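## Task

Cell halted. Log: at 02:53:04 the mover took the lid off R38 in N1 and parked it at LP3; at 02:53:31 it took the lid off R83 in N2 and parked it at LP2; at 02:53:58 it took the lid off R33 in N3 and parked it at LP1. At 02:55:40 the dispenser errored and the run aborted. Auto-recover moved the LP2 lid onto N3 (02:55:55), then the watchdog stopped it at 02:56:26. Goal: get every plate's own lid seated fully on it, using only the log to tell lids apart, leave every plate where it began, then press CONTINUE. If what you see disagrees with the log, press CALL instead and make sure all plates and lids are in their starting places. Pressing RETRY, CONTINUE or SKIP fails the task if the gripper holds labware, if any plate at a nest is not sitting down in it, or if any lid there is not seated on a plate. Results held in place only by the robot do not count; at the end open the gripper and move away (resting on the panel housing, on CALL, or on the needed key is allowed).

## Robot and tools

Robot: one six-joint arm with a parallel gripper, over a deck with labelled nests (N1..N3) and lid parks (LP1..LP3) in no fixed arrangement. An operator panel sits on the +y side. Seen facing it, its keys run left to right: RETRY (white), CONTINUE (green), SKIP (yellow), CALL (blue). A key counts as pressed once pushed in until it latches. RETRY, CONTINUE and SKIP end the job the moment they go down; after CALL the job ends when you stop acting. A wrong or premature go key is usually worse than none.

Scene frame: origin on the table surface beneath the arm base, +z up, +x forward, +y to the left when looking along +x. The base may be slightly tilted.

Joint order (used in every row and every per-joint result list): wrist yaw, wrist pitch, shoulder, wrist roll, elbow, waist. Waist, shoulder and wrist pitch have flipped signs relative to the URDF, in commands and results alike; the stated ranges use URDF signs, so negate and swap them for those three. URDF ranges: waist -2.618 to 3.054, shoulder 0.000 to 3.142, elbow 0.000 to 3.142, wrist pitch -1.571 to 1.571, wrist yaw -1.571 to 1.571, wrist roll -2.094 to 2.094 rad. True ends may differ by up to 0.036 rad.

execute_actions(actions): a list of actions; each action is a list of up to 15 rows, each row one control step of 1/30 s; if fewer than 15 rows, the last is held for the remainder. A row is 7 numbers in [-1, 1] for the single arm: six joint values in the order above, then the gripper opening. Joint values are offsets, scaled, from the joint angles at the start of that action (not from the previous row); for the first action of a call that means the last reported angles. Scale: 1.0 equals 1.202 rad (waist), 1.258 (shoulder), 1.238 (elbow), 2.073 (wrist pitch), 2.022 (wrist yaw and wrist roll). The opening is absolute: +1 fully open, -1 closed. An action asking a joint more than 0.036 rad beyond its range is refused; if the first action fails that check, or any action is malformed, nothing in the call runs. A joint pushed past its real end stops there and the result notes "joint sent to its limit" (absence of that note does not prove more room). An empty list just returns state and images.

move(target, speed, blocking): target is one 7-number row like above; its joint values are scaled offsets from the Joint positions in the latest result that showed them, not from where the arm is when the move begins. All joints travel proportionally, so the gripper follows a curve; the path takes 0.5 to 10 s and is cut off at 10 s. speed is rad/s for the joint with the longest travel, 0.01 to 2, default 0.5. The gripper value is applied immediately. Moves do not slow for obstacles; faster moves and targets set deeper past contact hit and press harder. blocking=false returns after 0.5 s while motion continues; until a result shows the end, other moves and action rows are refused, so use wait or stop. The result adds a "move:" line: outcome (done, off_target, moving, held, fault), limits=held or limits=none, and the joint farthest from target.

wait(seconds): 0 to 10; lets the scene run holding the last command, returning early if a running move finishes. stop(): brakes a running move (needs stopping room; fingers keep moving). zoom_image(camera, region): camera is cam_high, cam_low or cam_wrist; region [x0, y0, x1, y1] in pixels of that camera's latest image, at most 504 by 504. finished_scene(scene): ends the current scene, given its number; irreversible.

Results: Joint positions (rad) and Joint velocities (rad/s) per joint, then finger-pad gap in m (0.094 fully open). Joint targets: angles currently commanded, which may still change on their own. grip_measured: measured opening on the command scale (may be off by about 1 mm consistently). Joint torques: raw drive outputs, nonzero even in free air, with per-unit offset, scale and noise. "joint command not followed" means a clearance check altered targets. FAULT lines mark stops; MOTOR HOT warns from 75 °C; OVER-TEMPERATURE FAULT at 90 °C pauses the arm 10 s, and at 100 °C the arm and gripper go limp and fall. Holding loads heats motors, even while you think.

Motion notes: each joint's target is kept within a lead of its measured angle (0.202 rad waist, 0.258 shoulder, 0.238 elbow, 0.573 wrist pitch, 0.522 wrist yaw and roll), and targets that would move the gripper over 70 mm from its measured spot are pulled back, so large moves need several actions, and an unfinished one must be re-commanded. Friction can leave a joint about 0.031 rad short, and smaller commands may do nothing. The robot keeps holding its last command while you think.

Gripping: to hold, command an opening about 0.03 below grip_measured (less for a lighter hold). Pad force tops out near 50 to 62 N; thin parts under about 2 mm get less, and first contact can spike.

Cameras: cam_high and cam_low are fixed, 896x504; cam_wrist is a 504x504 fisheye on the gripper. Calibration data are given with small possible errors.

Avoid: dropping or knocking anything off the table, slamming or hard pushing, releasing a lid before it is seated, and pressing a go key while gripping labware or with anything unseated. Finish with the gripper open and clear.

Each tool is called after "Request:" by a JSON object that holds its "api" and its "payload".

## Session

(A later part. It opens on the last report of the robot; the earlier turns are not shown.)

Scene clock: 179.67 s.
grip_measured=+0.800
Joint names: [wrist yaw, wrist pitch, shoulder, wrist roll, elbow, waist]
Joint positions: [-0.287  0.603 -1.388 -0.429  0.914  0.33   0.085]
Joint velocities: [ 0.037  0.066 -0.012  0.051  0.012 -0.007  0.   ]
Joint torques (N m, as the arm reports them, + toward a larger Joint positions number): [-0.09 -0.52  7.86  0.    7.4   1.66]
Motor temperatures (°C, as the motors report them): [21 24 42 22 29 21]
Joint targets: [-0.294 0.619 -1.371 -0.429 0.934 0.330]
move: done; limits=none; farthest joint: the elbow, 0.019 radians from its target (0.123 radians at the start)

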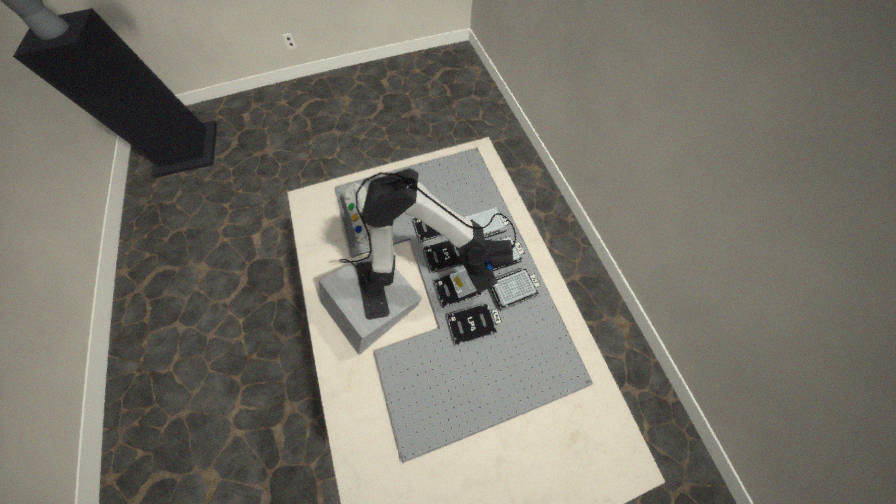

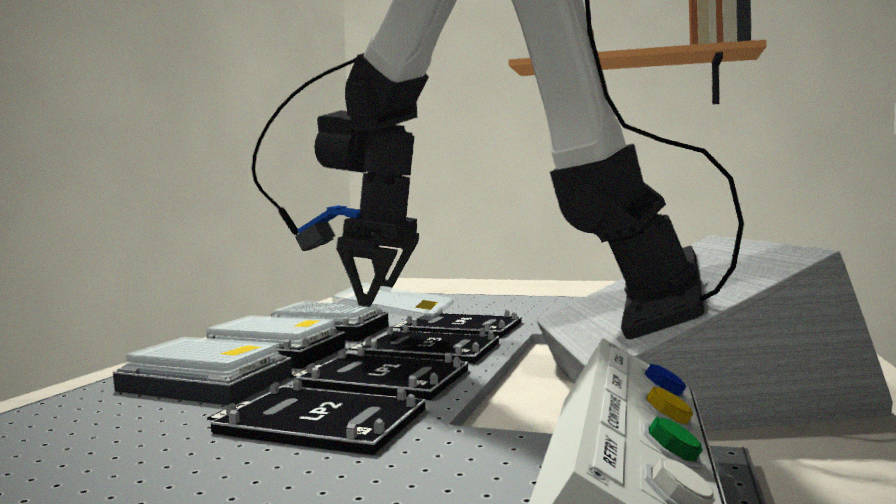

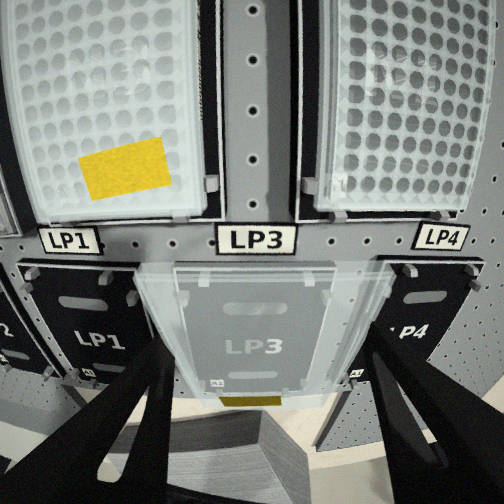

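Request:
{"api": "move", "payload": {"target": [-0.037,0.078,-0.35,-0.012,0.557,0.05,0.77], "speed": 0.3}}

Request:
{"api": "move", "payload": {"target": [0,0,-0.075,0,0,0,0.77], "speed": 0.08}}

Request:
{"api": "zoom_image", "payload": {"camera": "cam_low", "region": [200,260,420,360]}}

Scene clock: 186.43 s.
grip_measured=+0.800
Joint names: [wrist yaw, wrist pitch, shoulder, wrist roll, elbow, waist]
Joint positions: [-0.354  0.748 -1.817 -0.445  1.581  0.378  0.085]
Joint velocities: [-0.051 -0.095  0.017 -0.037  0.002 -0.007 -0.   ]
Joint torques (N m, as the arm reports them, + toward a larger Joint positions number): [-0.13 -0.7   9.72 -0.08  8.4   3.62]
Motor temperatures (°C, as the motors report them): [21 24 42 22 30 21]
Joint targets: [-0.362 0.764 -1.829 -0.453 1.604 0.390]
move: off_target; limits=none; farthest joint: the elbow, 0.023 radians from its target (0.689 radians at the start)

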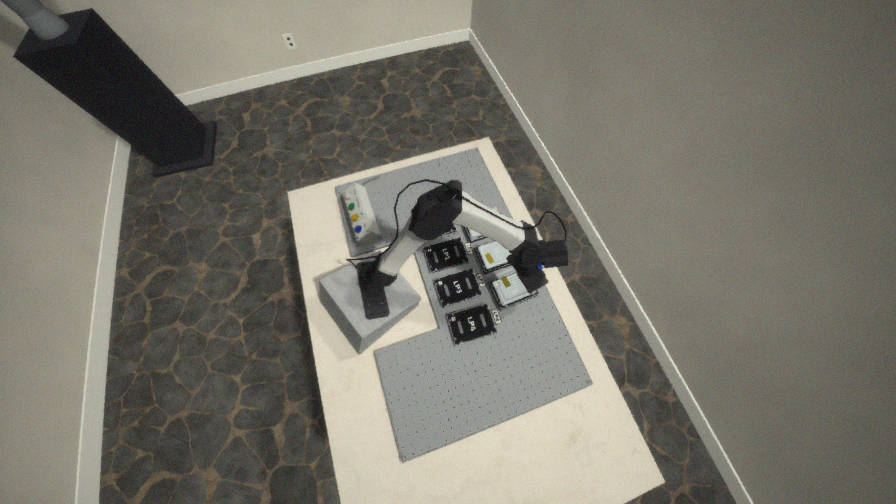

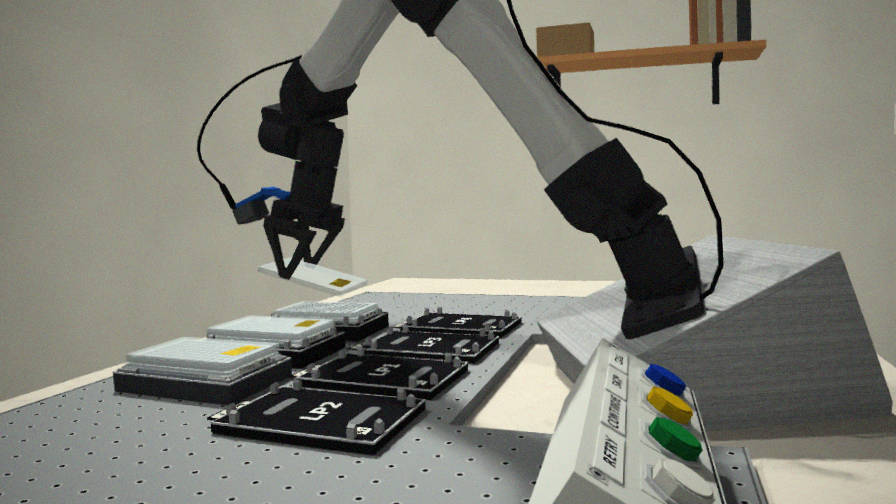

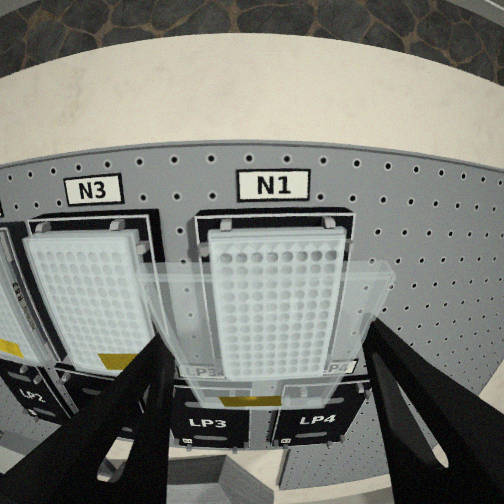

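Scene clock: 187.90 s.
grip_measured=+0.800
Joint names: [wrist yaw, wrist pitch, shoulder, wrist roll, elbow, waist]
Joint positions: [-0.354  0.748 -1.9   -0.445  1.581  0.378  0.085]
Joint velocities: [-0.007  0.051 -0.002 -0.037  0.007  0.002 -0.001]
Joint torques (N m, as the arm reports them, + toward a larger Joint positions number): [-0.06 -0.73 10.03 -0.01  6.31  2.85]
Motor temperatures (°C, as the motors report them): [21 24 42 22 30 21]
Joint targets: [-0.354 0.748 -1.911 -0.445 1.581 0.378]
move: done; limits=none; farthest joint: the shoulder, 0.011 radians from its target (0.094 radians at the start)

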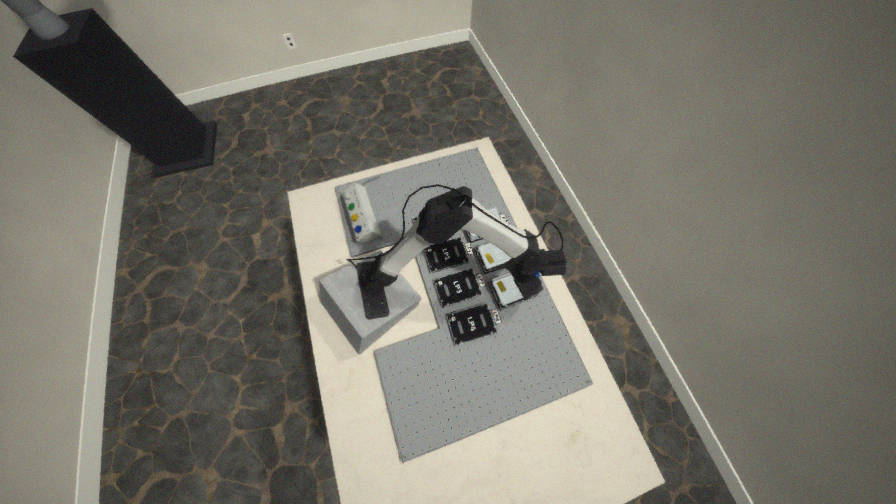

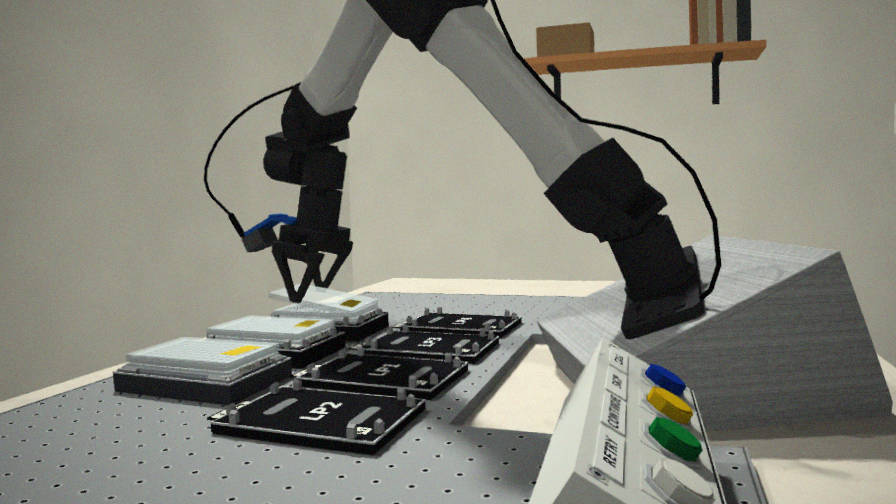

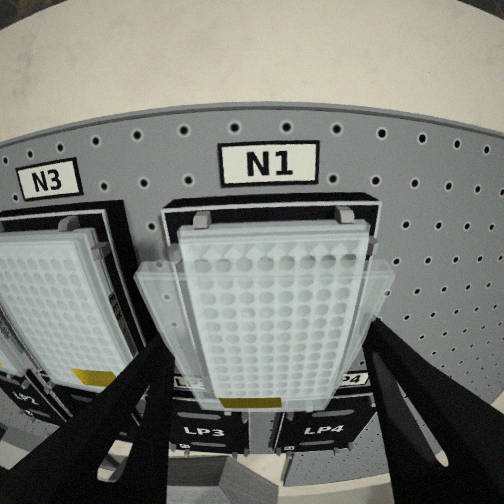

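Region (200, 260, 420, 360) of cam_low's 896x504 image, scaled by 2.291, with more detail than that image has; it fills the top 229 rows of this view, and the rest is white.

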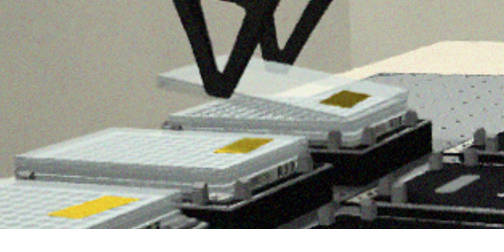

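Request:
{"api": "move", "payload": {"target": [0.007,-0.012,-0.05,-0.008,0,0,0.77], "speed": 0.04}}

Request:
{"api": "zoom_image", "payload": {"camera": "cam_low", "region": [200,260,420,360]}}

Scene clock: 192.13 s.
grip_measured=+0.800
Joint names: [wrist yaw, wrist pitch, shoulder, wrist roll, elbow, waist]
Joint positions: [-0.354  0.744 -1.931 -0.449  1.581  0.378  0.085]
Joint velocities: [-0.022  0.051 -0.012 -0.051  0.002  0.007 -0.   ]
Joint torques (N m, as the arm reports them, + toward a larger Joint positions number): [ 0.07 -0.89  8.59 -0.12  6.15  2.94]
Motor temperatures (°C, as the motors report them): [21 24 43 22 30 21]
Joint targets: [-0.340 0.723 -1.963 -0.461 1.581 0.378]
move: off_target; limits=none; farthest joint: the shoulder, 0.032 radians from its target (0.063 radians at the start)

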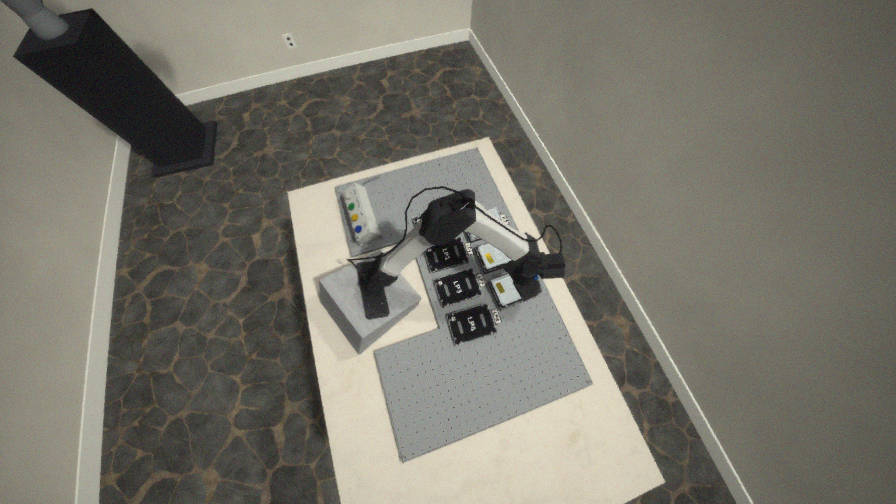

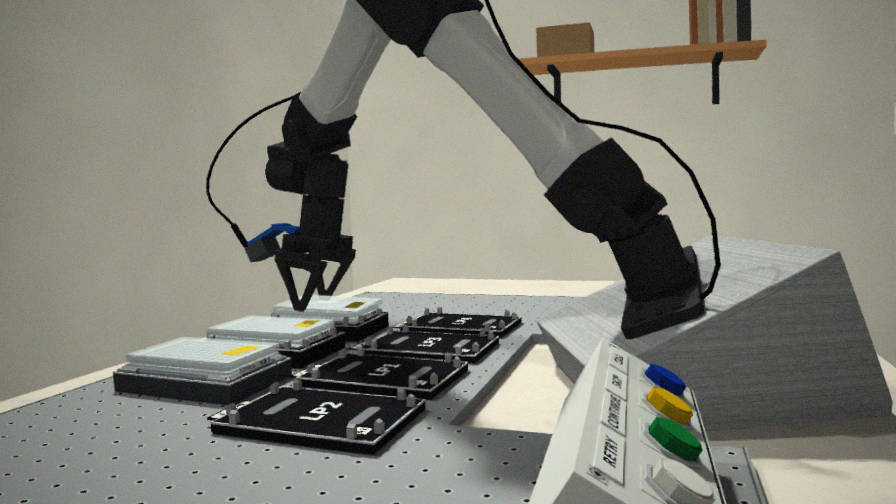

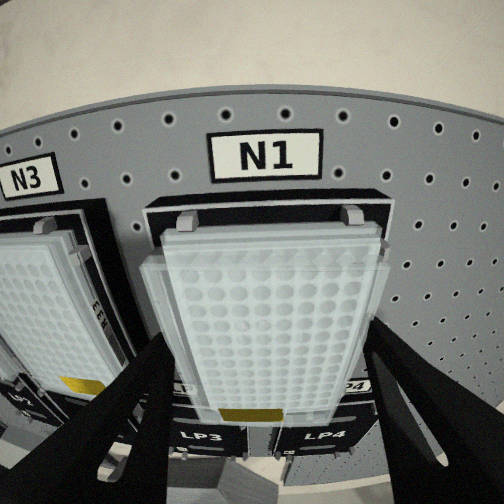

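Region (200, 260, 420, 360) of cam_low's 896x504 image, scaled by 2.291, with more detail than that image has; it fills the top 229 rows of this view, and the rest is white.

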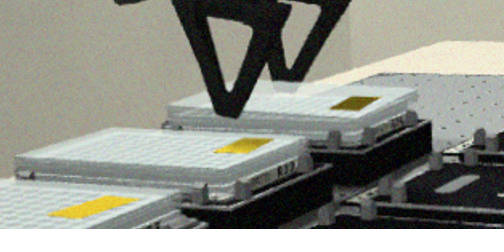

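Too far back and left at front. Nudge forward/right.

Request:
{"api": "move", "payload": {"target": [0.014,-0.025,-0.01,-0.015,0,0.012,0.77], "speed": 0.04}}

Request:
{"api": "move", "payload": {"target": [0.004,-0.005,-0.035,0,0,0,0.77], "speed": 0.04}}

Request:
{"api": "zoom_image", "payload": {"camera": "cam_low", "region": [200,260,420,360]}}

Scene clock: 196.13 s.
grip_measured=+0.800
Joint names: [wrist yaw, wrist pitch, shoulder, wrist roll, elbow, waist]
Joint positions: [-0.349  0.738 -1.931 -0.464  1.581  0.378  0.085]
Joint velocities: [ 0.022 -0.007  0.002  0.081  0.002  0.012 -0.001]
Joint torques (N m, as the arm reports them, + toward a larger Joint positions number): [ 0.16 -1.16 10.09 -0.14  6.16  4.09]
Motor temperatures (°C, as the motors report them): [21 25 43 22 30 21]
Joint targets: [-0.325 0.692 -1.944 -0.479 1.581 0.393]
move: off_target; limits=none; farthest joint: the wrist pitch, 0.046 radians from its target (0.052 radians at the start)

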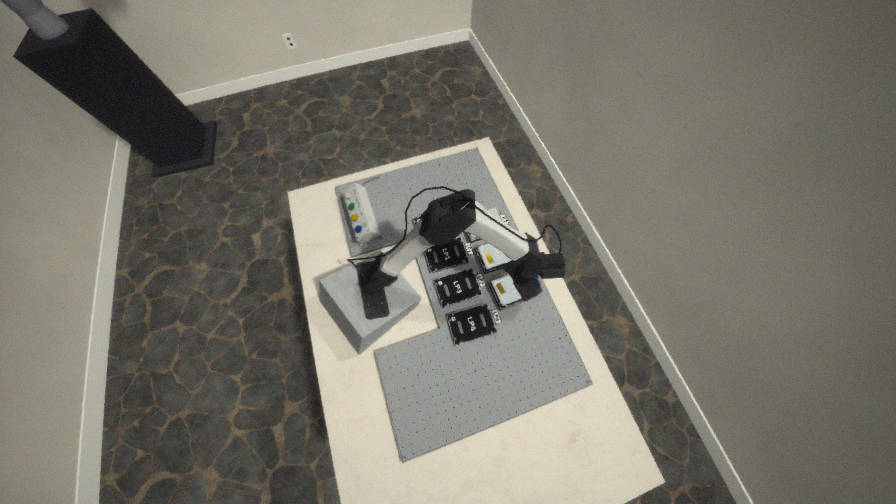

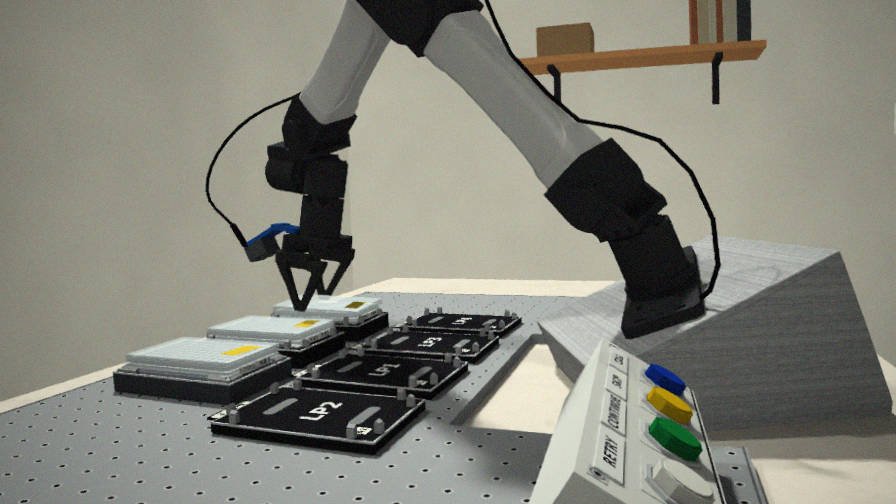

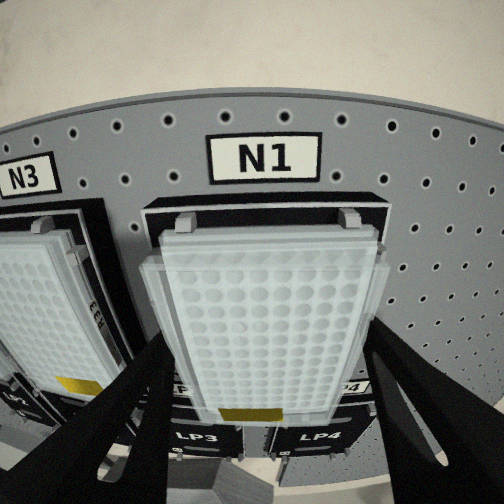

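Scene clock: 197.47 s.
grip_measured=+0.800
Joint names: [wrist yaw, wrist pitch, shoulder, wrist roll, elbow, waist]
Joint positions: [-0.35   0.738 -1.933 -0.464  1.581  0.378  0.085]
Joint velocities: [-0.022 -0.022  0.007  0.022  0.007 -0.002  0.   ]
Joint torques (N m, as the arm reports them, + toward a larger Joint positions number): [ 0.03 -0.79  7.74 -0.01  6.16  2.95]
Motor temperatures (°C, as the motors report them): [21 25 43 22 30 21]
Joint targets: [-0.340 0.728 -1.975 -0.464 1.581 0.378]
move: off_target; limits=none; farthest joint: the shoulder, 0.042 radians from its target (0.044 radians at the start)

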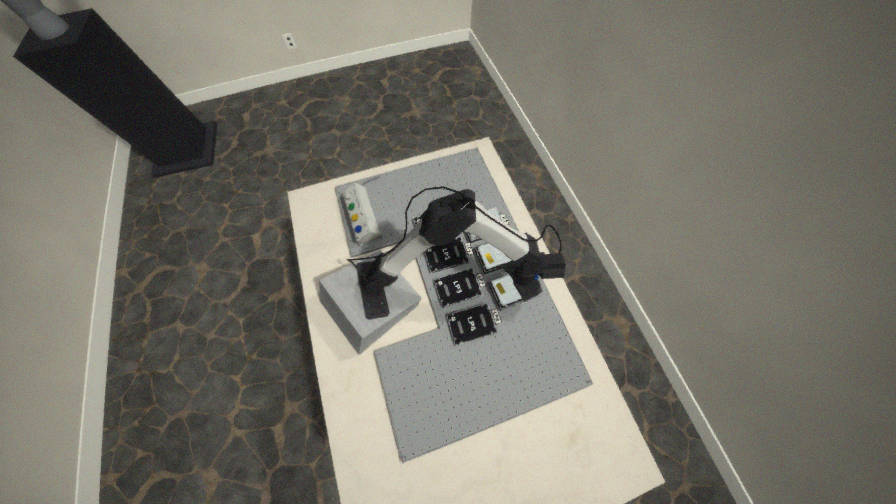

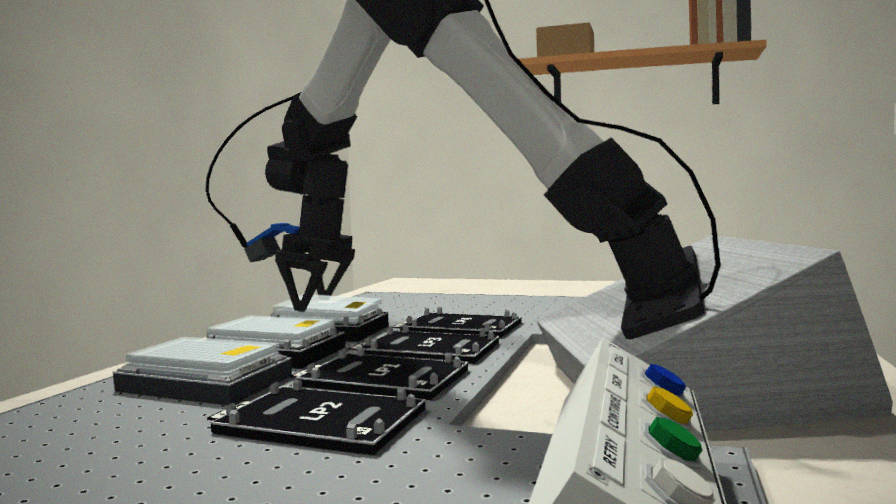

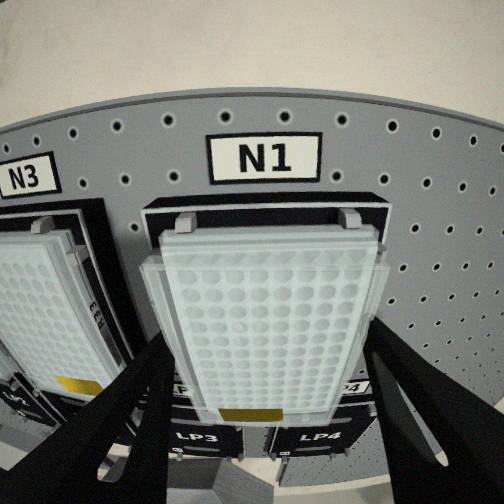

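Region (200, 260, 420, 360) of cam_low's 896x504 image, scaled by 2.291, with more detail than that image has; it fills the top 229 rows of this view, and the rest is white.

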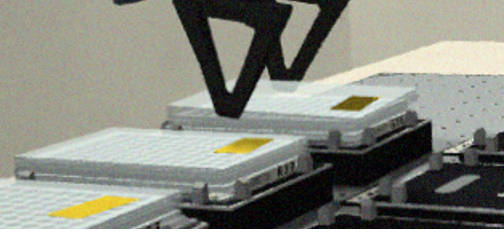

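Unload first, then slide forward.

Request:
{"api": "move", "payload": {"target": [0.008,-0.02,0.022,0,0,0,0.77], "speed": 0.04}}

Request:
{"api": "move", "payload": {"target": [0.004,-0.012,-0.04,0,0,0,0.77], "speed": 0.04}}

Request:
{"api": "zoom_image", "payload": {"camera": "cam_low", "region": [200,260,420,360]}}

Scene clock: 201.77 s.
grip_measured=+0.800
Joint names: [wrist yaw, wrist pitch, shoulder, wrist roll, elbow, waist]
Joint positions: [-0.344  0.724 -1.93  -0.464  1.581  0.378  0.085]
Joint velocities: [-0.037  0.11  -0.012  0.007  0.002 -0.007 -0.001]
Joint torques (N m, as the arm reports them, + toward a larger Joint positions number): [ 0.04 -0.99 13.02 -0.02  6.26  2.95]
Motor temperatures (°C, as the motors report them): [21 25 43 22 30 21]
Joint targets: [-0.334 0.697 -1.905 -0.464 1.581 0.378]
move: off_target; limits=none; farthest joint: the wrist pitch, 0.028 radians from its target (0.042 radians at the start)

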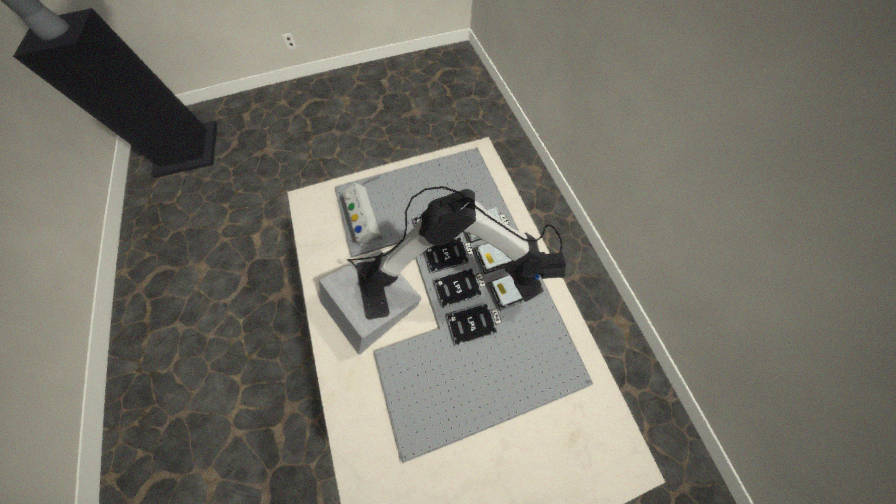

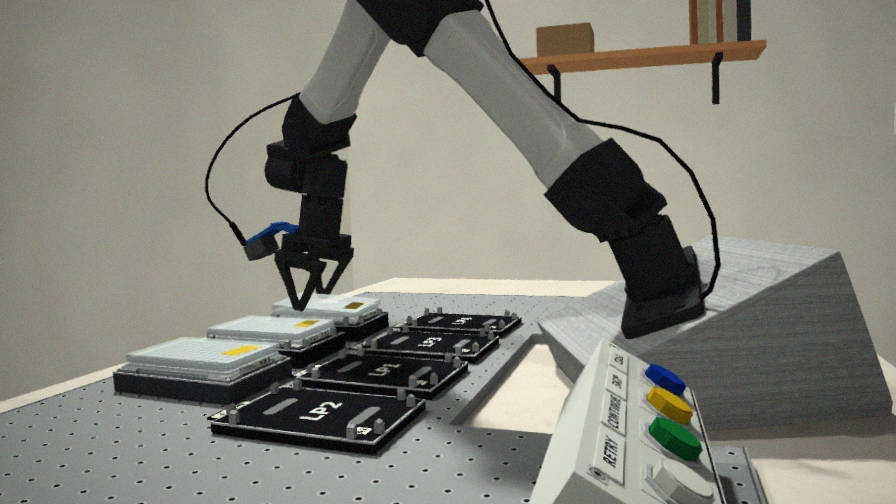

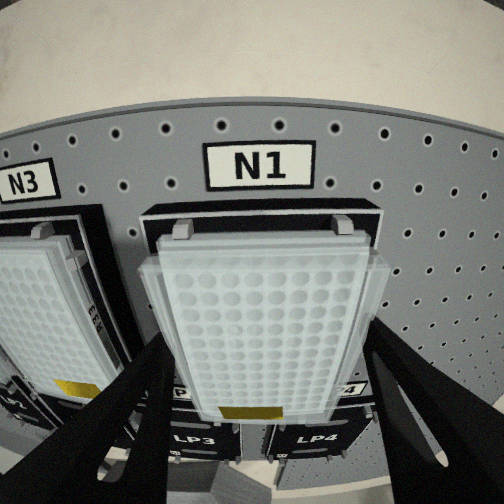

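Scene clock: 203.23 s.
grip_measured=+0.799
Joint names: [wrist yaw, wrist pitch, shoulder, wrist roll, elbow, waist]
Joint positions: [-0.354  0.712 -1.945 -0.464  1.581  0.378  0.084]
Joint velocities: [-0.095  0.066  0.012  0.007  0.007  0.012 -0.   ]
Joint torques (N m, as the arm reports them, + toward a larger Joint positions number): [ 0.13 -0.83  8.39 -0.01  6.19  2.95]
Motor temperatures (°C, as the motors report them): [21 25 44 22 30 21]
Joint targets: [-0.336 0.699 -1.980 -0.464 1.581 0.378]
move: off_target; limits=none; farthest joint: the shoulder, 0.036 radians from its target (0.051 radians at the start)

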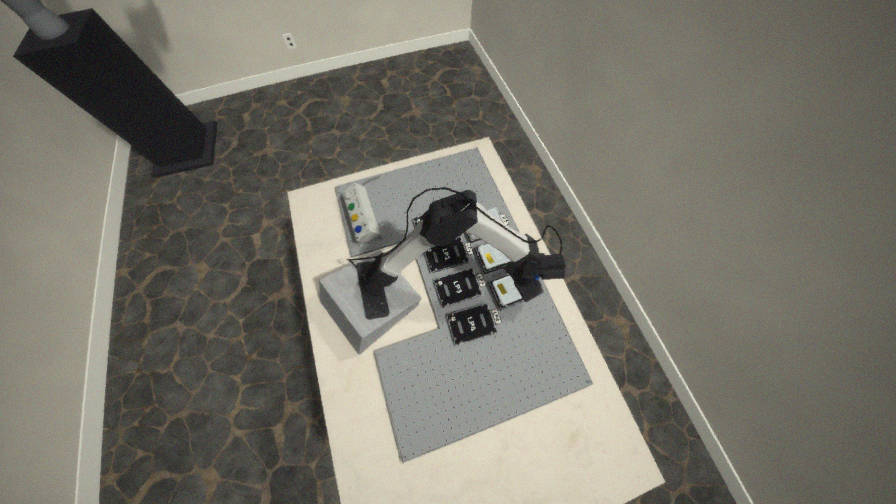

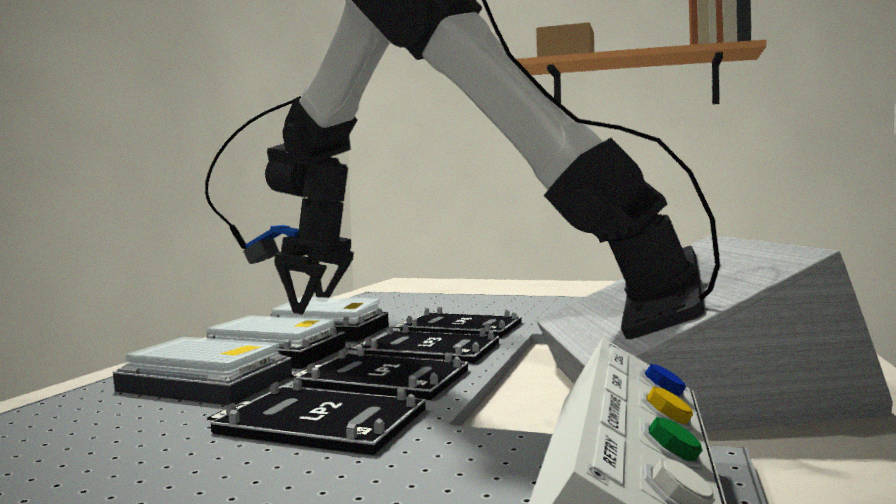

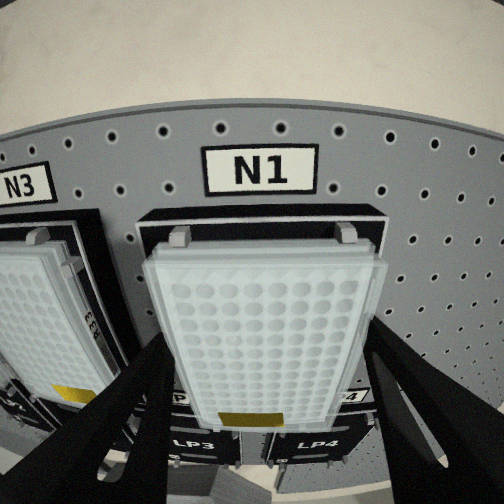

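Region (200, 260, 420, 360) of cam_low's 896x504 image, scaled by 2.291, with more detail than that image has; it fills the top 229 rows of this view, and the rest is white.

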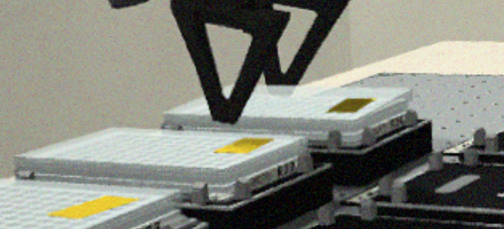

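Request:
{"api": "move", "payload": {"target": [0,0,0,0,0,0,1]}}

Request:
{"api": "move", "payload": {"target": [0,0,0.25,0,0,0,1], "speed": 0.3}}

Request:
{"api": "zoom_image", "payload": {"camera": "cam_low", "region": [200,260,420,360]}}

Scene clock: 206.53 s.
grip_measured=+1.000
Joint names: [wrist yaw, wrist pitch, shoulder, wrist roll, elbow, waist]
Joint positions: [-0.355  0.712 -1.945 -0.464  1.581  0.378  0.094]
Joint velocities: [-0.007  0.022 -0.017 -0.022 -0.007  0.017  0.   ]
Joint torques (N m, as the arm reports them, + toward a larger Joint positions number): [-0.07 -0.71 11.2  -0.01  6.19  2.96]
Motor temperatures (°C, as the motors report them): [21 25 44 22 30 21]
Joint targets: [-0.355 0.712 -1.945 -0.464 1.581 0.378]
move: done; limits=none; farthest joint: the wrist yaw, 0.001 radians from its target (0.000 radians at the start)

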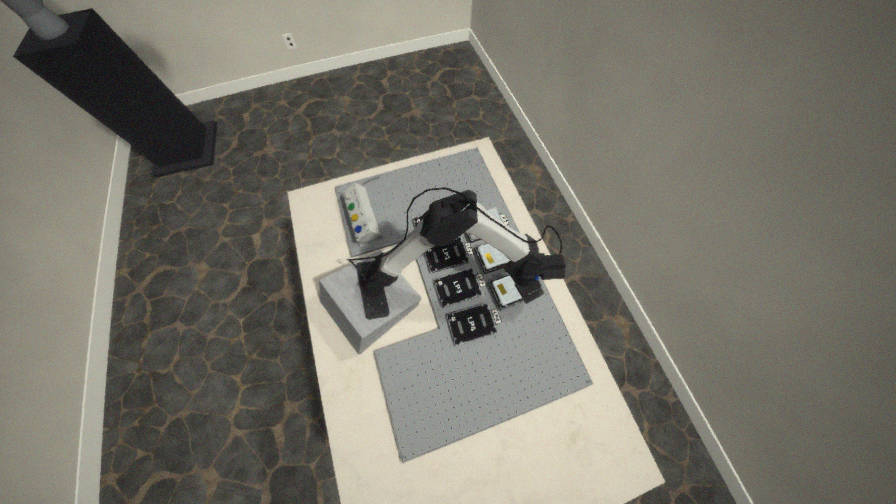

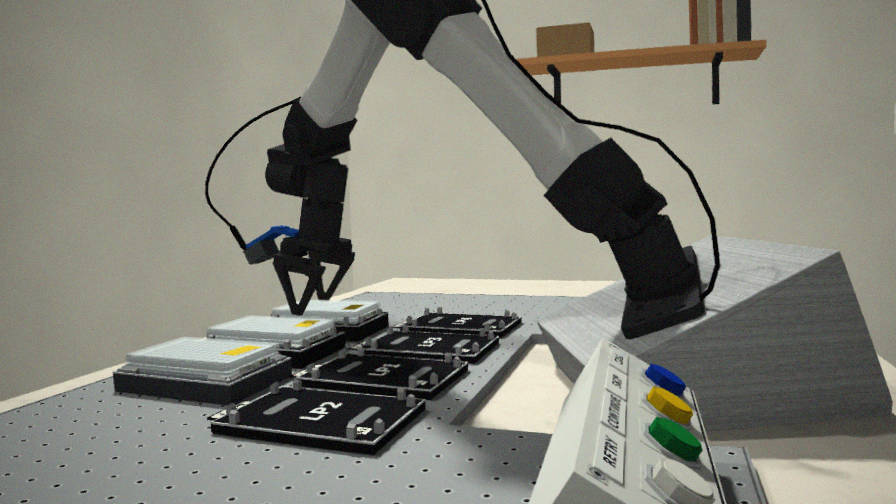

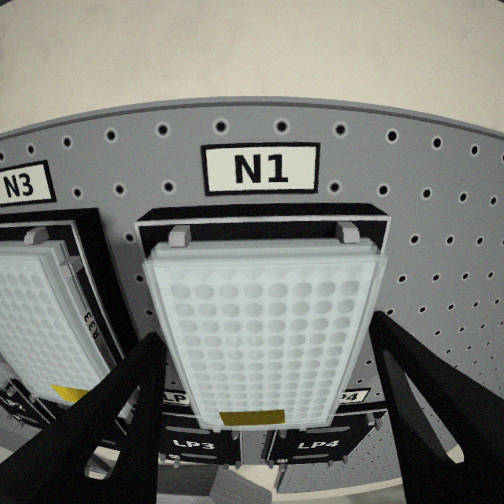

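Scene clock: 207.97 s.
grip_measured=+1.000
Joint names: [wrist yaw, wrist pitch, shoulder, wrist roll, elbow, waist]
Joint positions: [-0.355  0.712 -1.642 -0.464  1.581  0.378  0.094]
Joint velocities: [ 0.007  0.007 -0.007 -0.037 -0.022  0.002  0.   ]
Joint torques (N m, as the arm reports them, + toward a larger Joint positions number): [-0.05 -1.23 10.62 -0.01  7.11  2.37]
Motor temperatures (°C, as the motors report them): [21 25 44 22 30 21]
Joint targets: [-0.355 0.712 -1.630 -0.464 1.581 0.378]
move: done; limits=none; farthest joint: the shoulder, 0.011 radians from its target (0.314 radians at the start)

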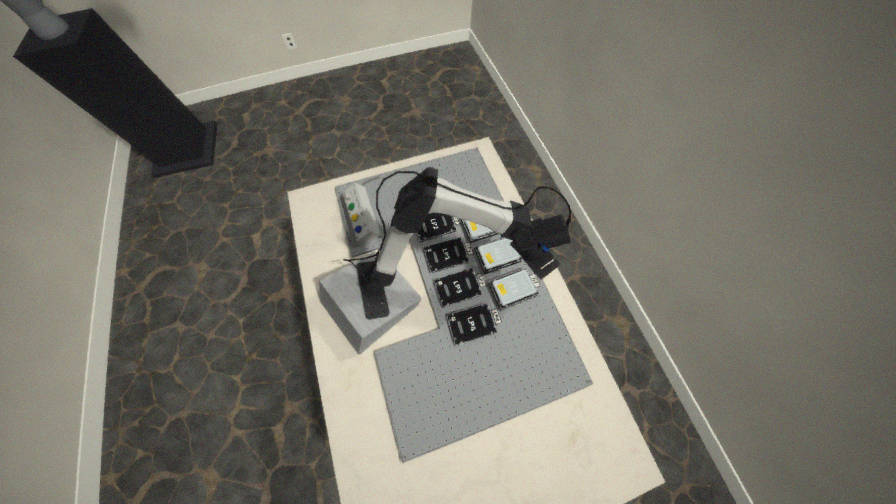

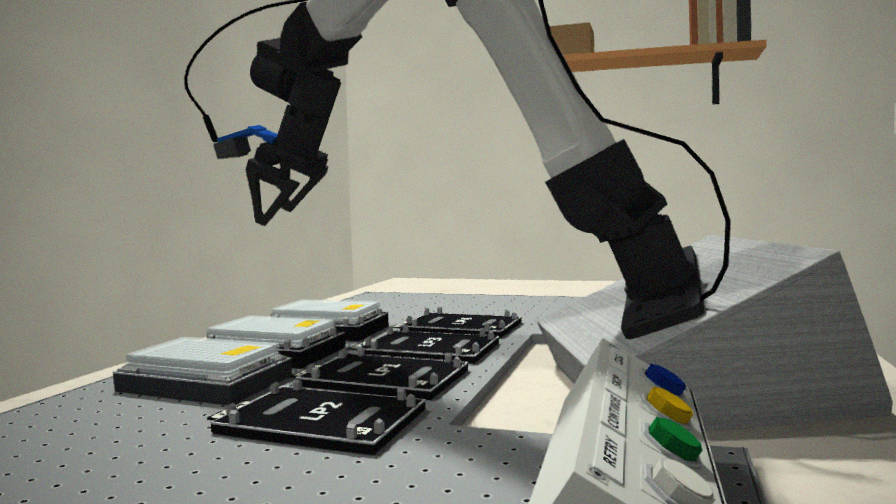

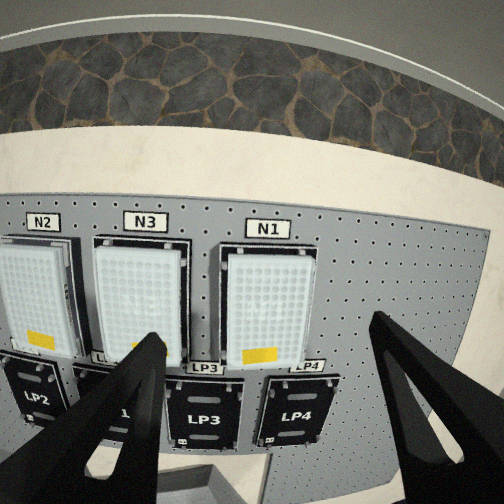

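Region (200, 260, 420, 360) of cam_low's 896x504 image, scaled by 2.291, with more detail than that image has; it fills the top 229 rows of this view, and the rest is white.

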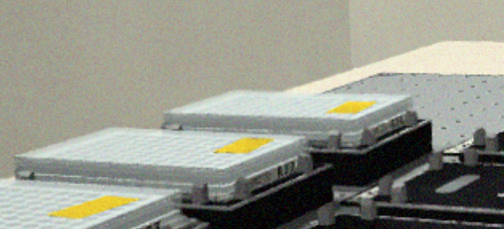

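Request:
{"api": "move", "payload": {"target": [0.2,0.02,0.36,0.115,-0.2,-0.955,-1], "speed": 0.6}}

Request:
{"api": "move", "payload": {"target": [0.21,0.02,-0.12,0.115,-0.3,-0.955,-1], "speed": 0.6}}

Scene clock: 214.10 s.
grip_measured=-0.986
Joint names: [wrist yaw, wrist pitch, shoulder, wrist roll, elbow, waist]
Joint positions: [ 0.041  0.739 -1.205 -0.24   1.353 -0.761  0.001]
Joint velocities: [ 0.007  0.037  0.007 -0.007 -0.002  0.012 -0.001]
Joint torques (N m, as the arm reports them, + toward a larger Joint positions number): [ 0.01 -1.33  8.45  0.07  6.   -0.89]
Motor temperatures (°C, as the motors report them): [21 25 45 22 30 21]
Joint targets: [0.049 0.754 -1.189 -0.231 1.333 -0.769]
move: done; limits=none; farthest joint: the elbow, 0.019 radians from its target (0.248 radians at the start)

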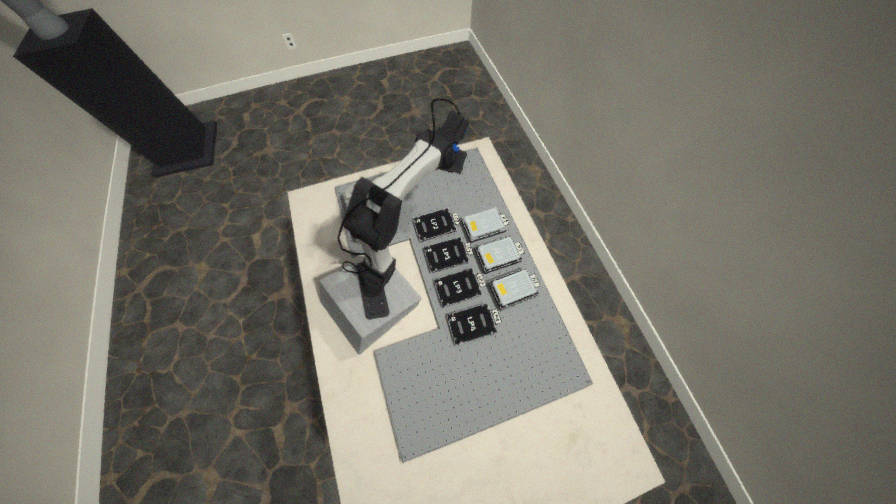

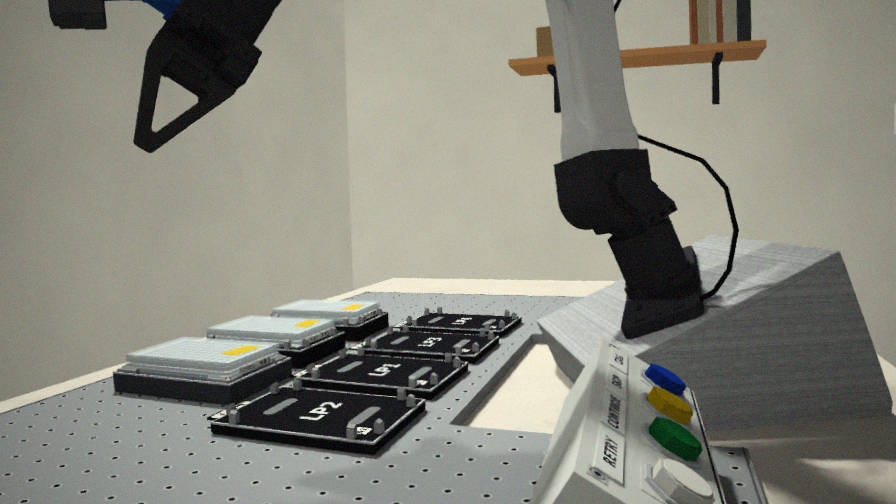

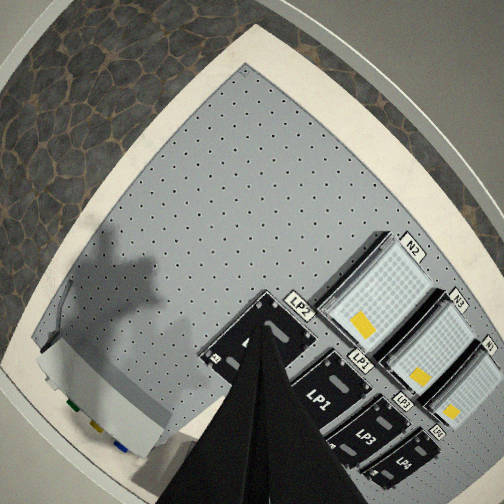

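Scene clock: 216.73 s.
grip_measured=-0.986
Joint names: [wrist yaw, wrist pitch, shoulder, wrist roll, elbow, waist]
Joint positions: [ 0.457  0.768 -1.344 -0.015  0.996 -1.9    0.001]
Joint velocities: [ 0.051  0.037 -0.012  0.051  0.002  0.007  0.001]
Joint torques (N m, as the arm reports them, + toward a larger Joint positions number): [ 0.09 -0.91  3.53  0.07  5.45 -2.29]
Motor temperatures (°C, as the motors report them): [21 25 44 22 30 21]
Joint targets: [0.466 0.781 -1.356 -0.007 0.981 -1.908]
move: done; limits=none; farthest joint: the elbow, 0.015 radians from its target (0.371 radians at the start)

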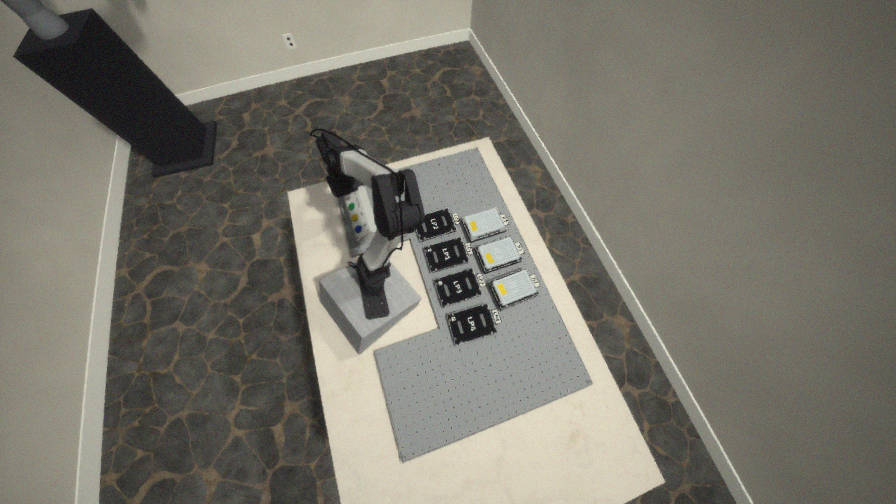

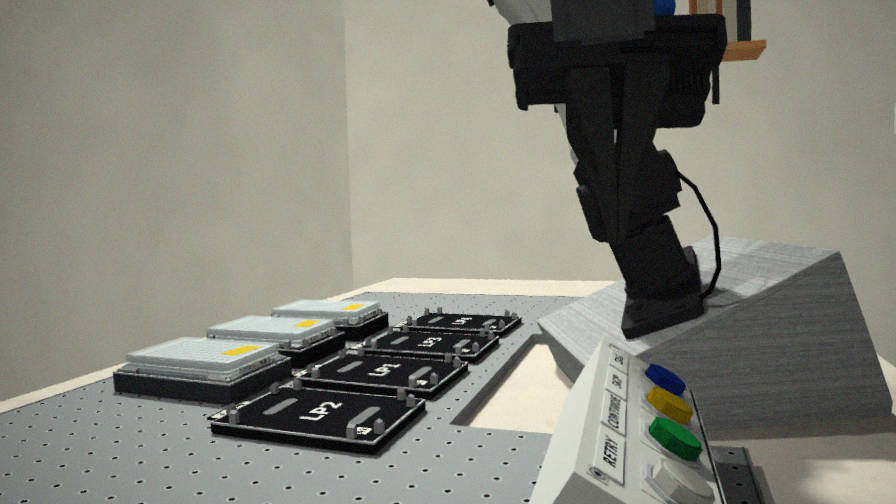

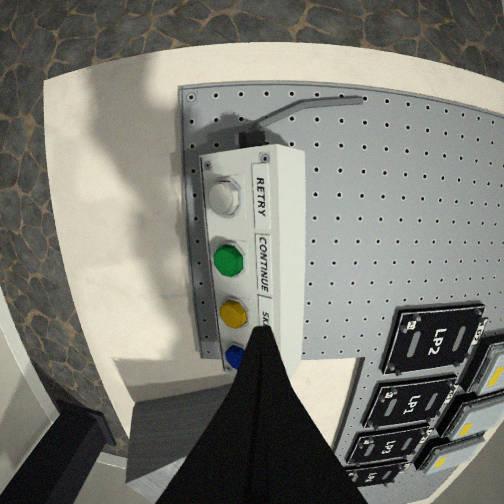

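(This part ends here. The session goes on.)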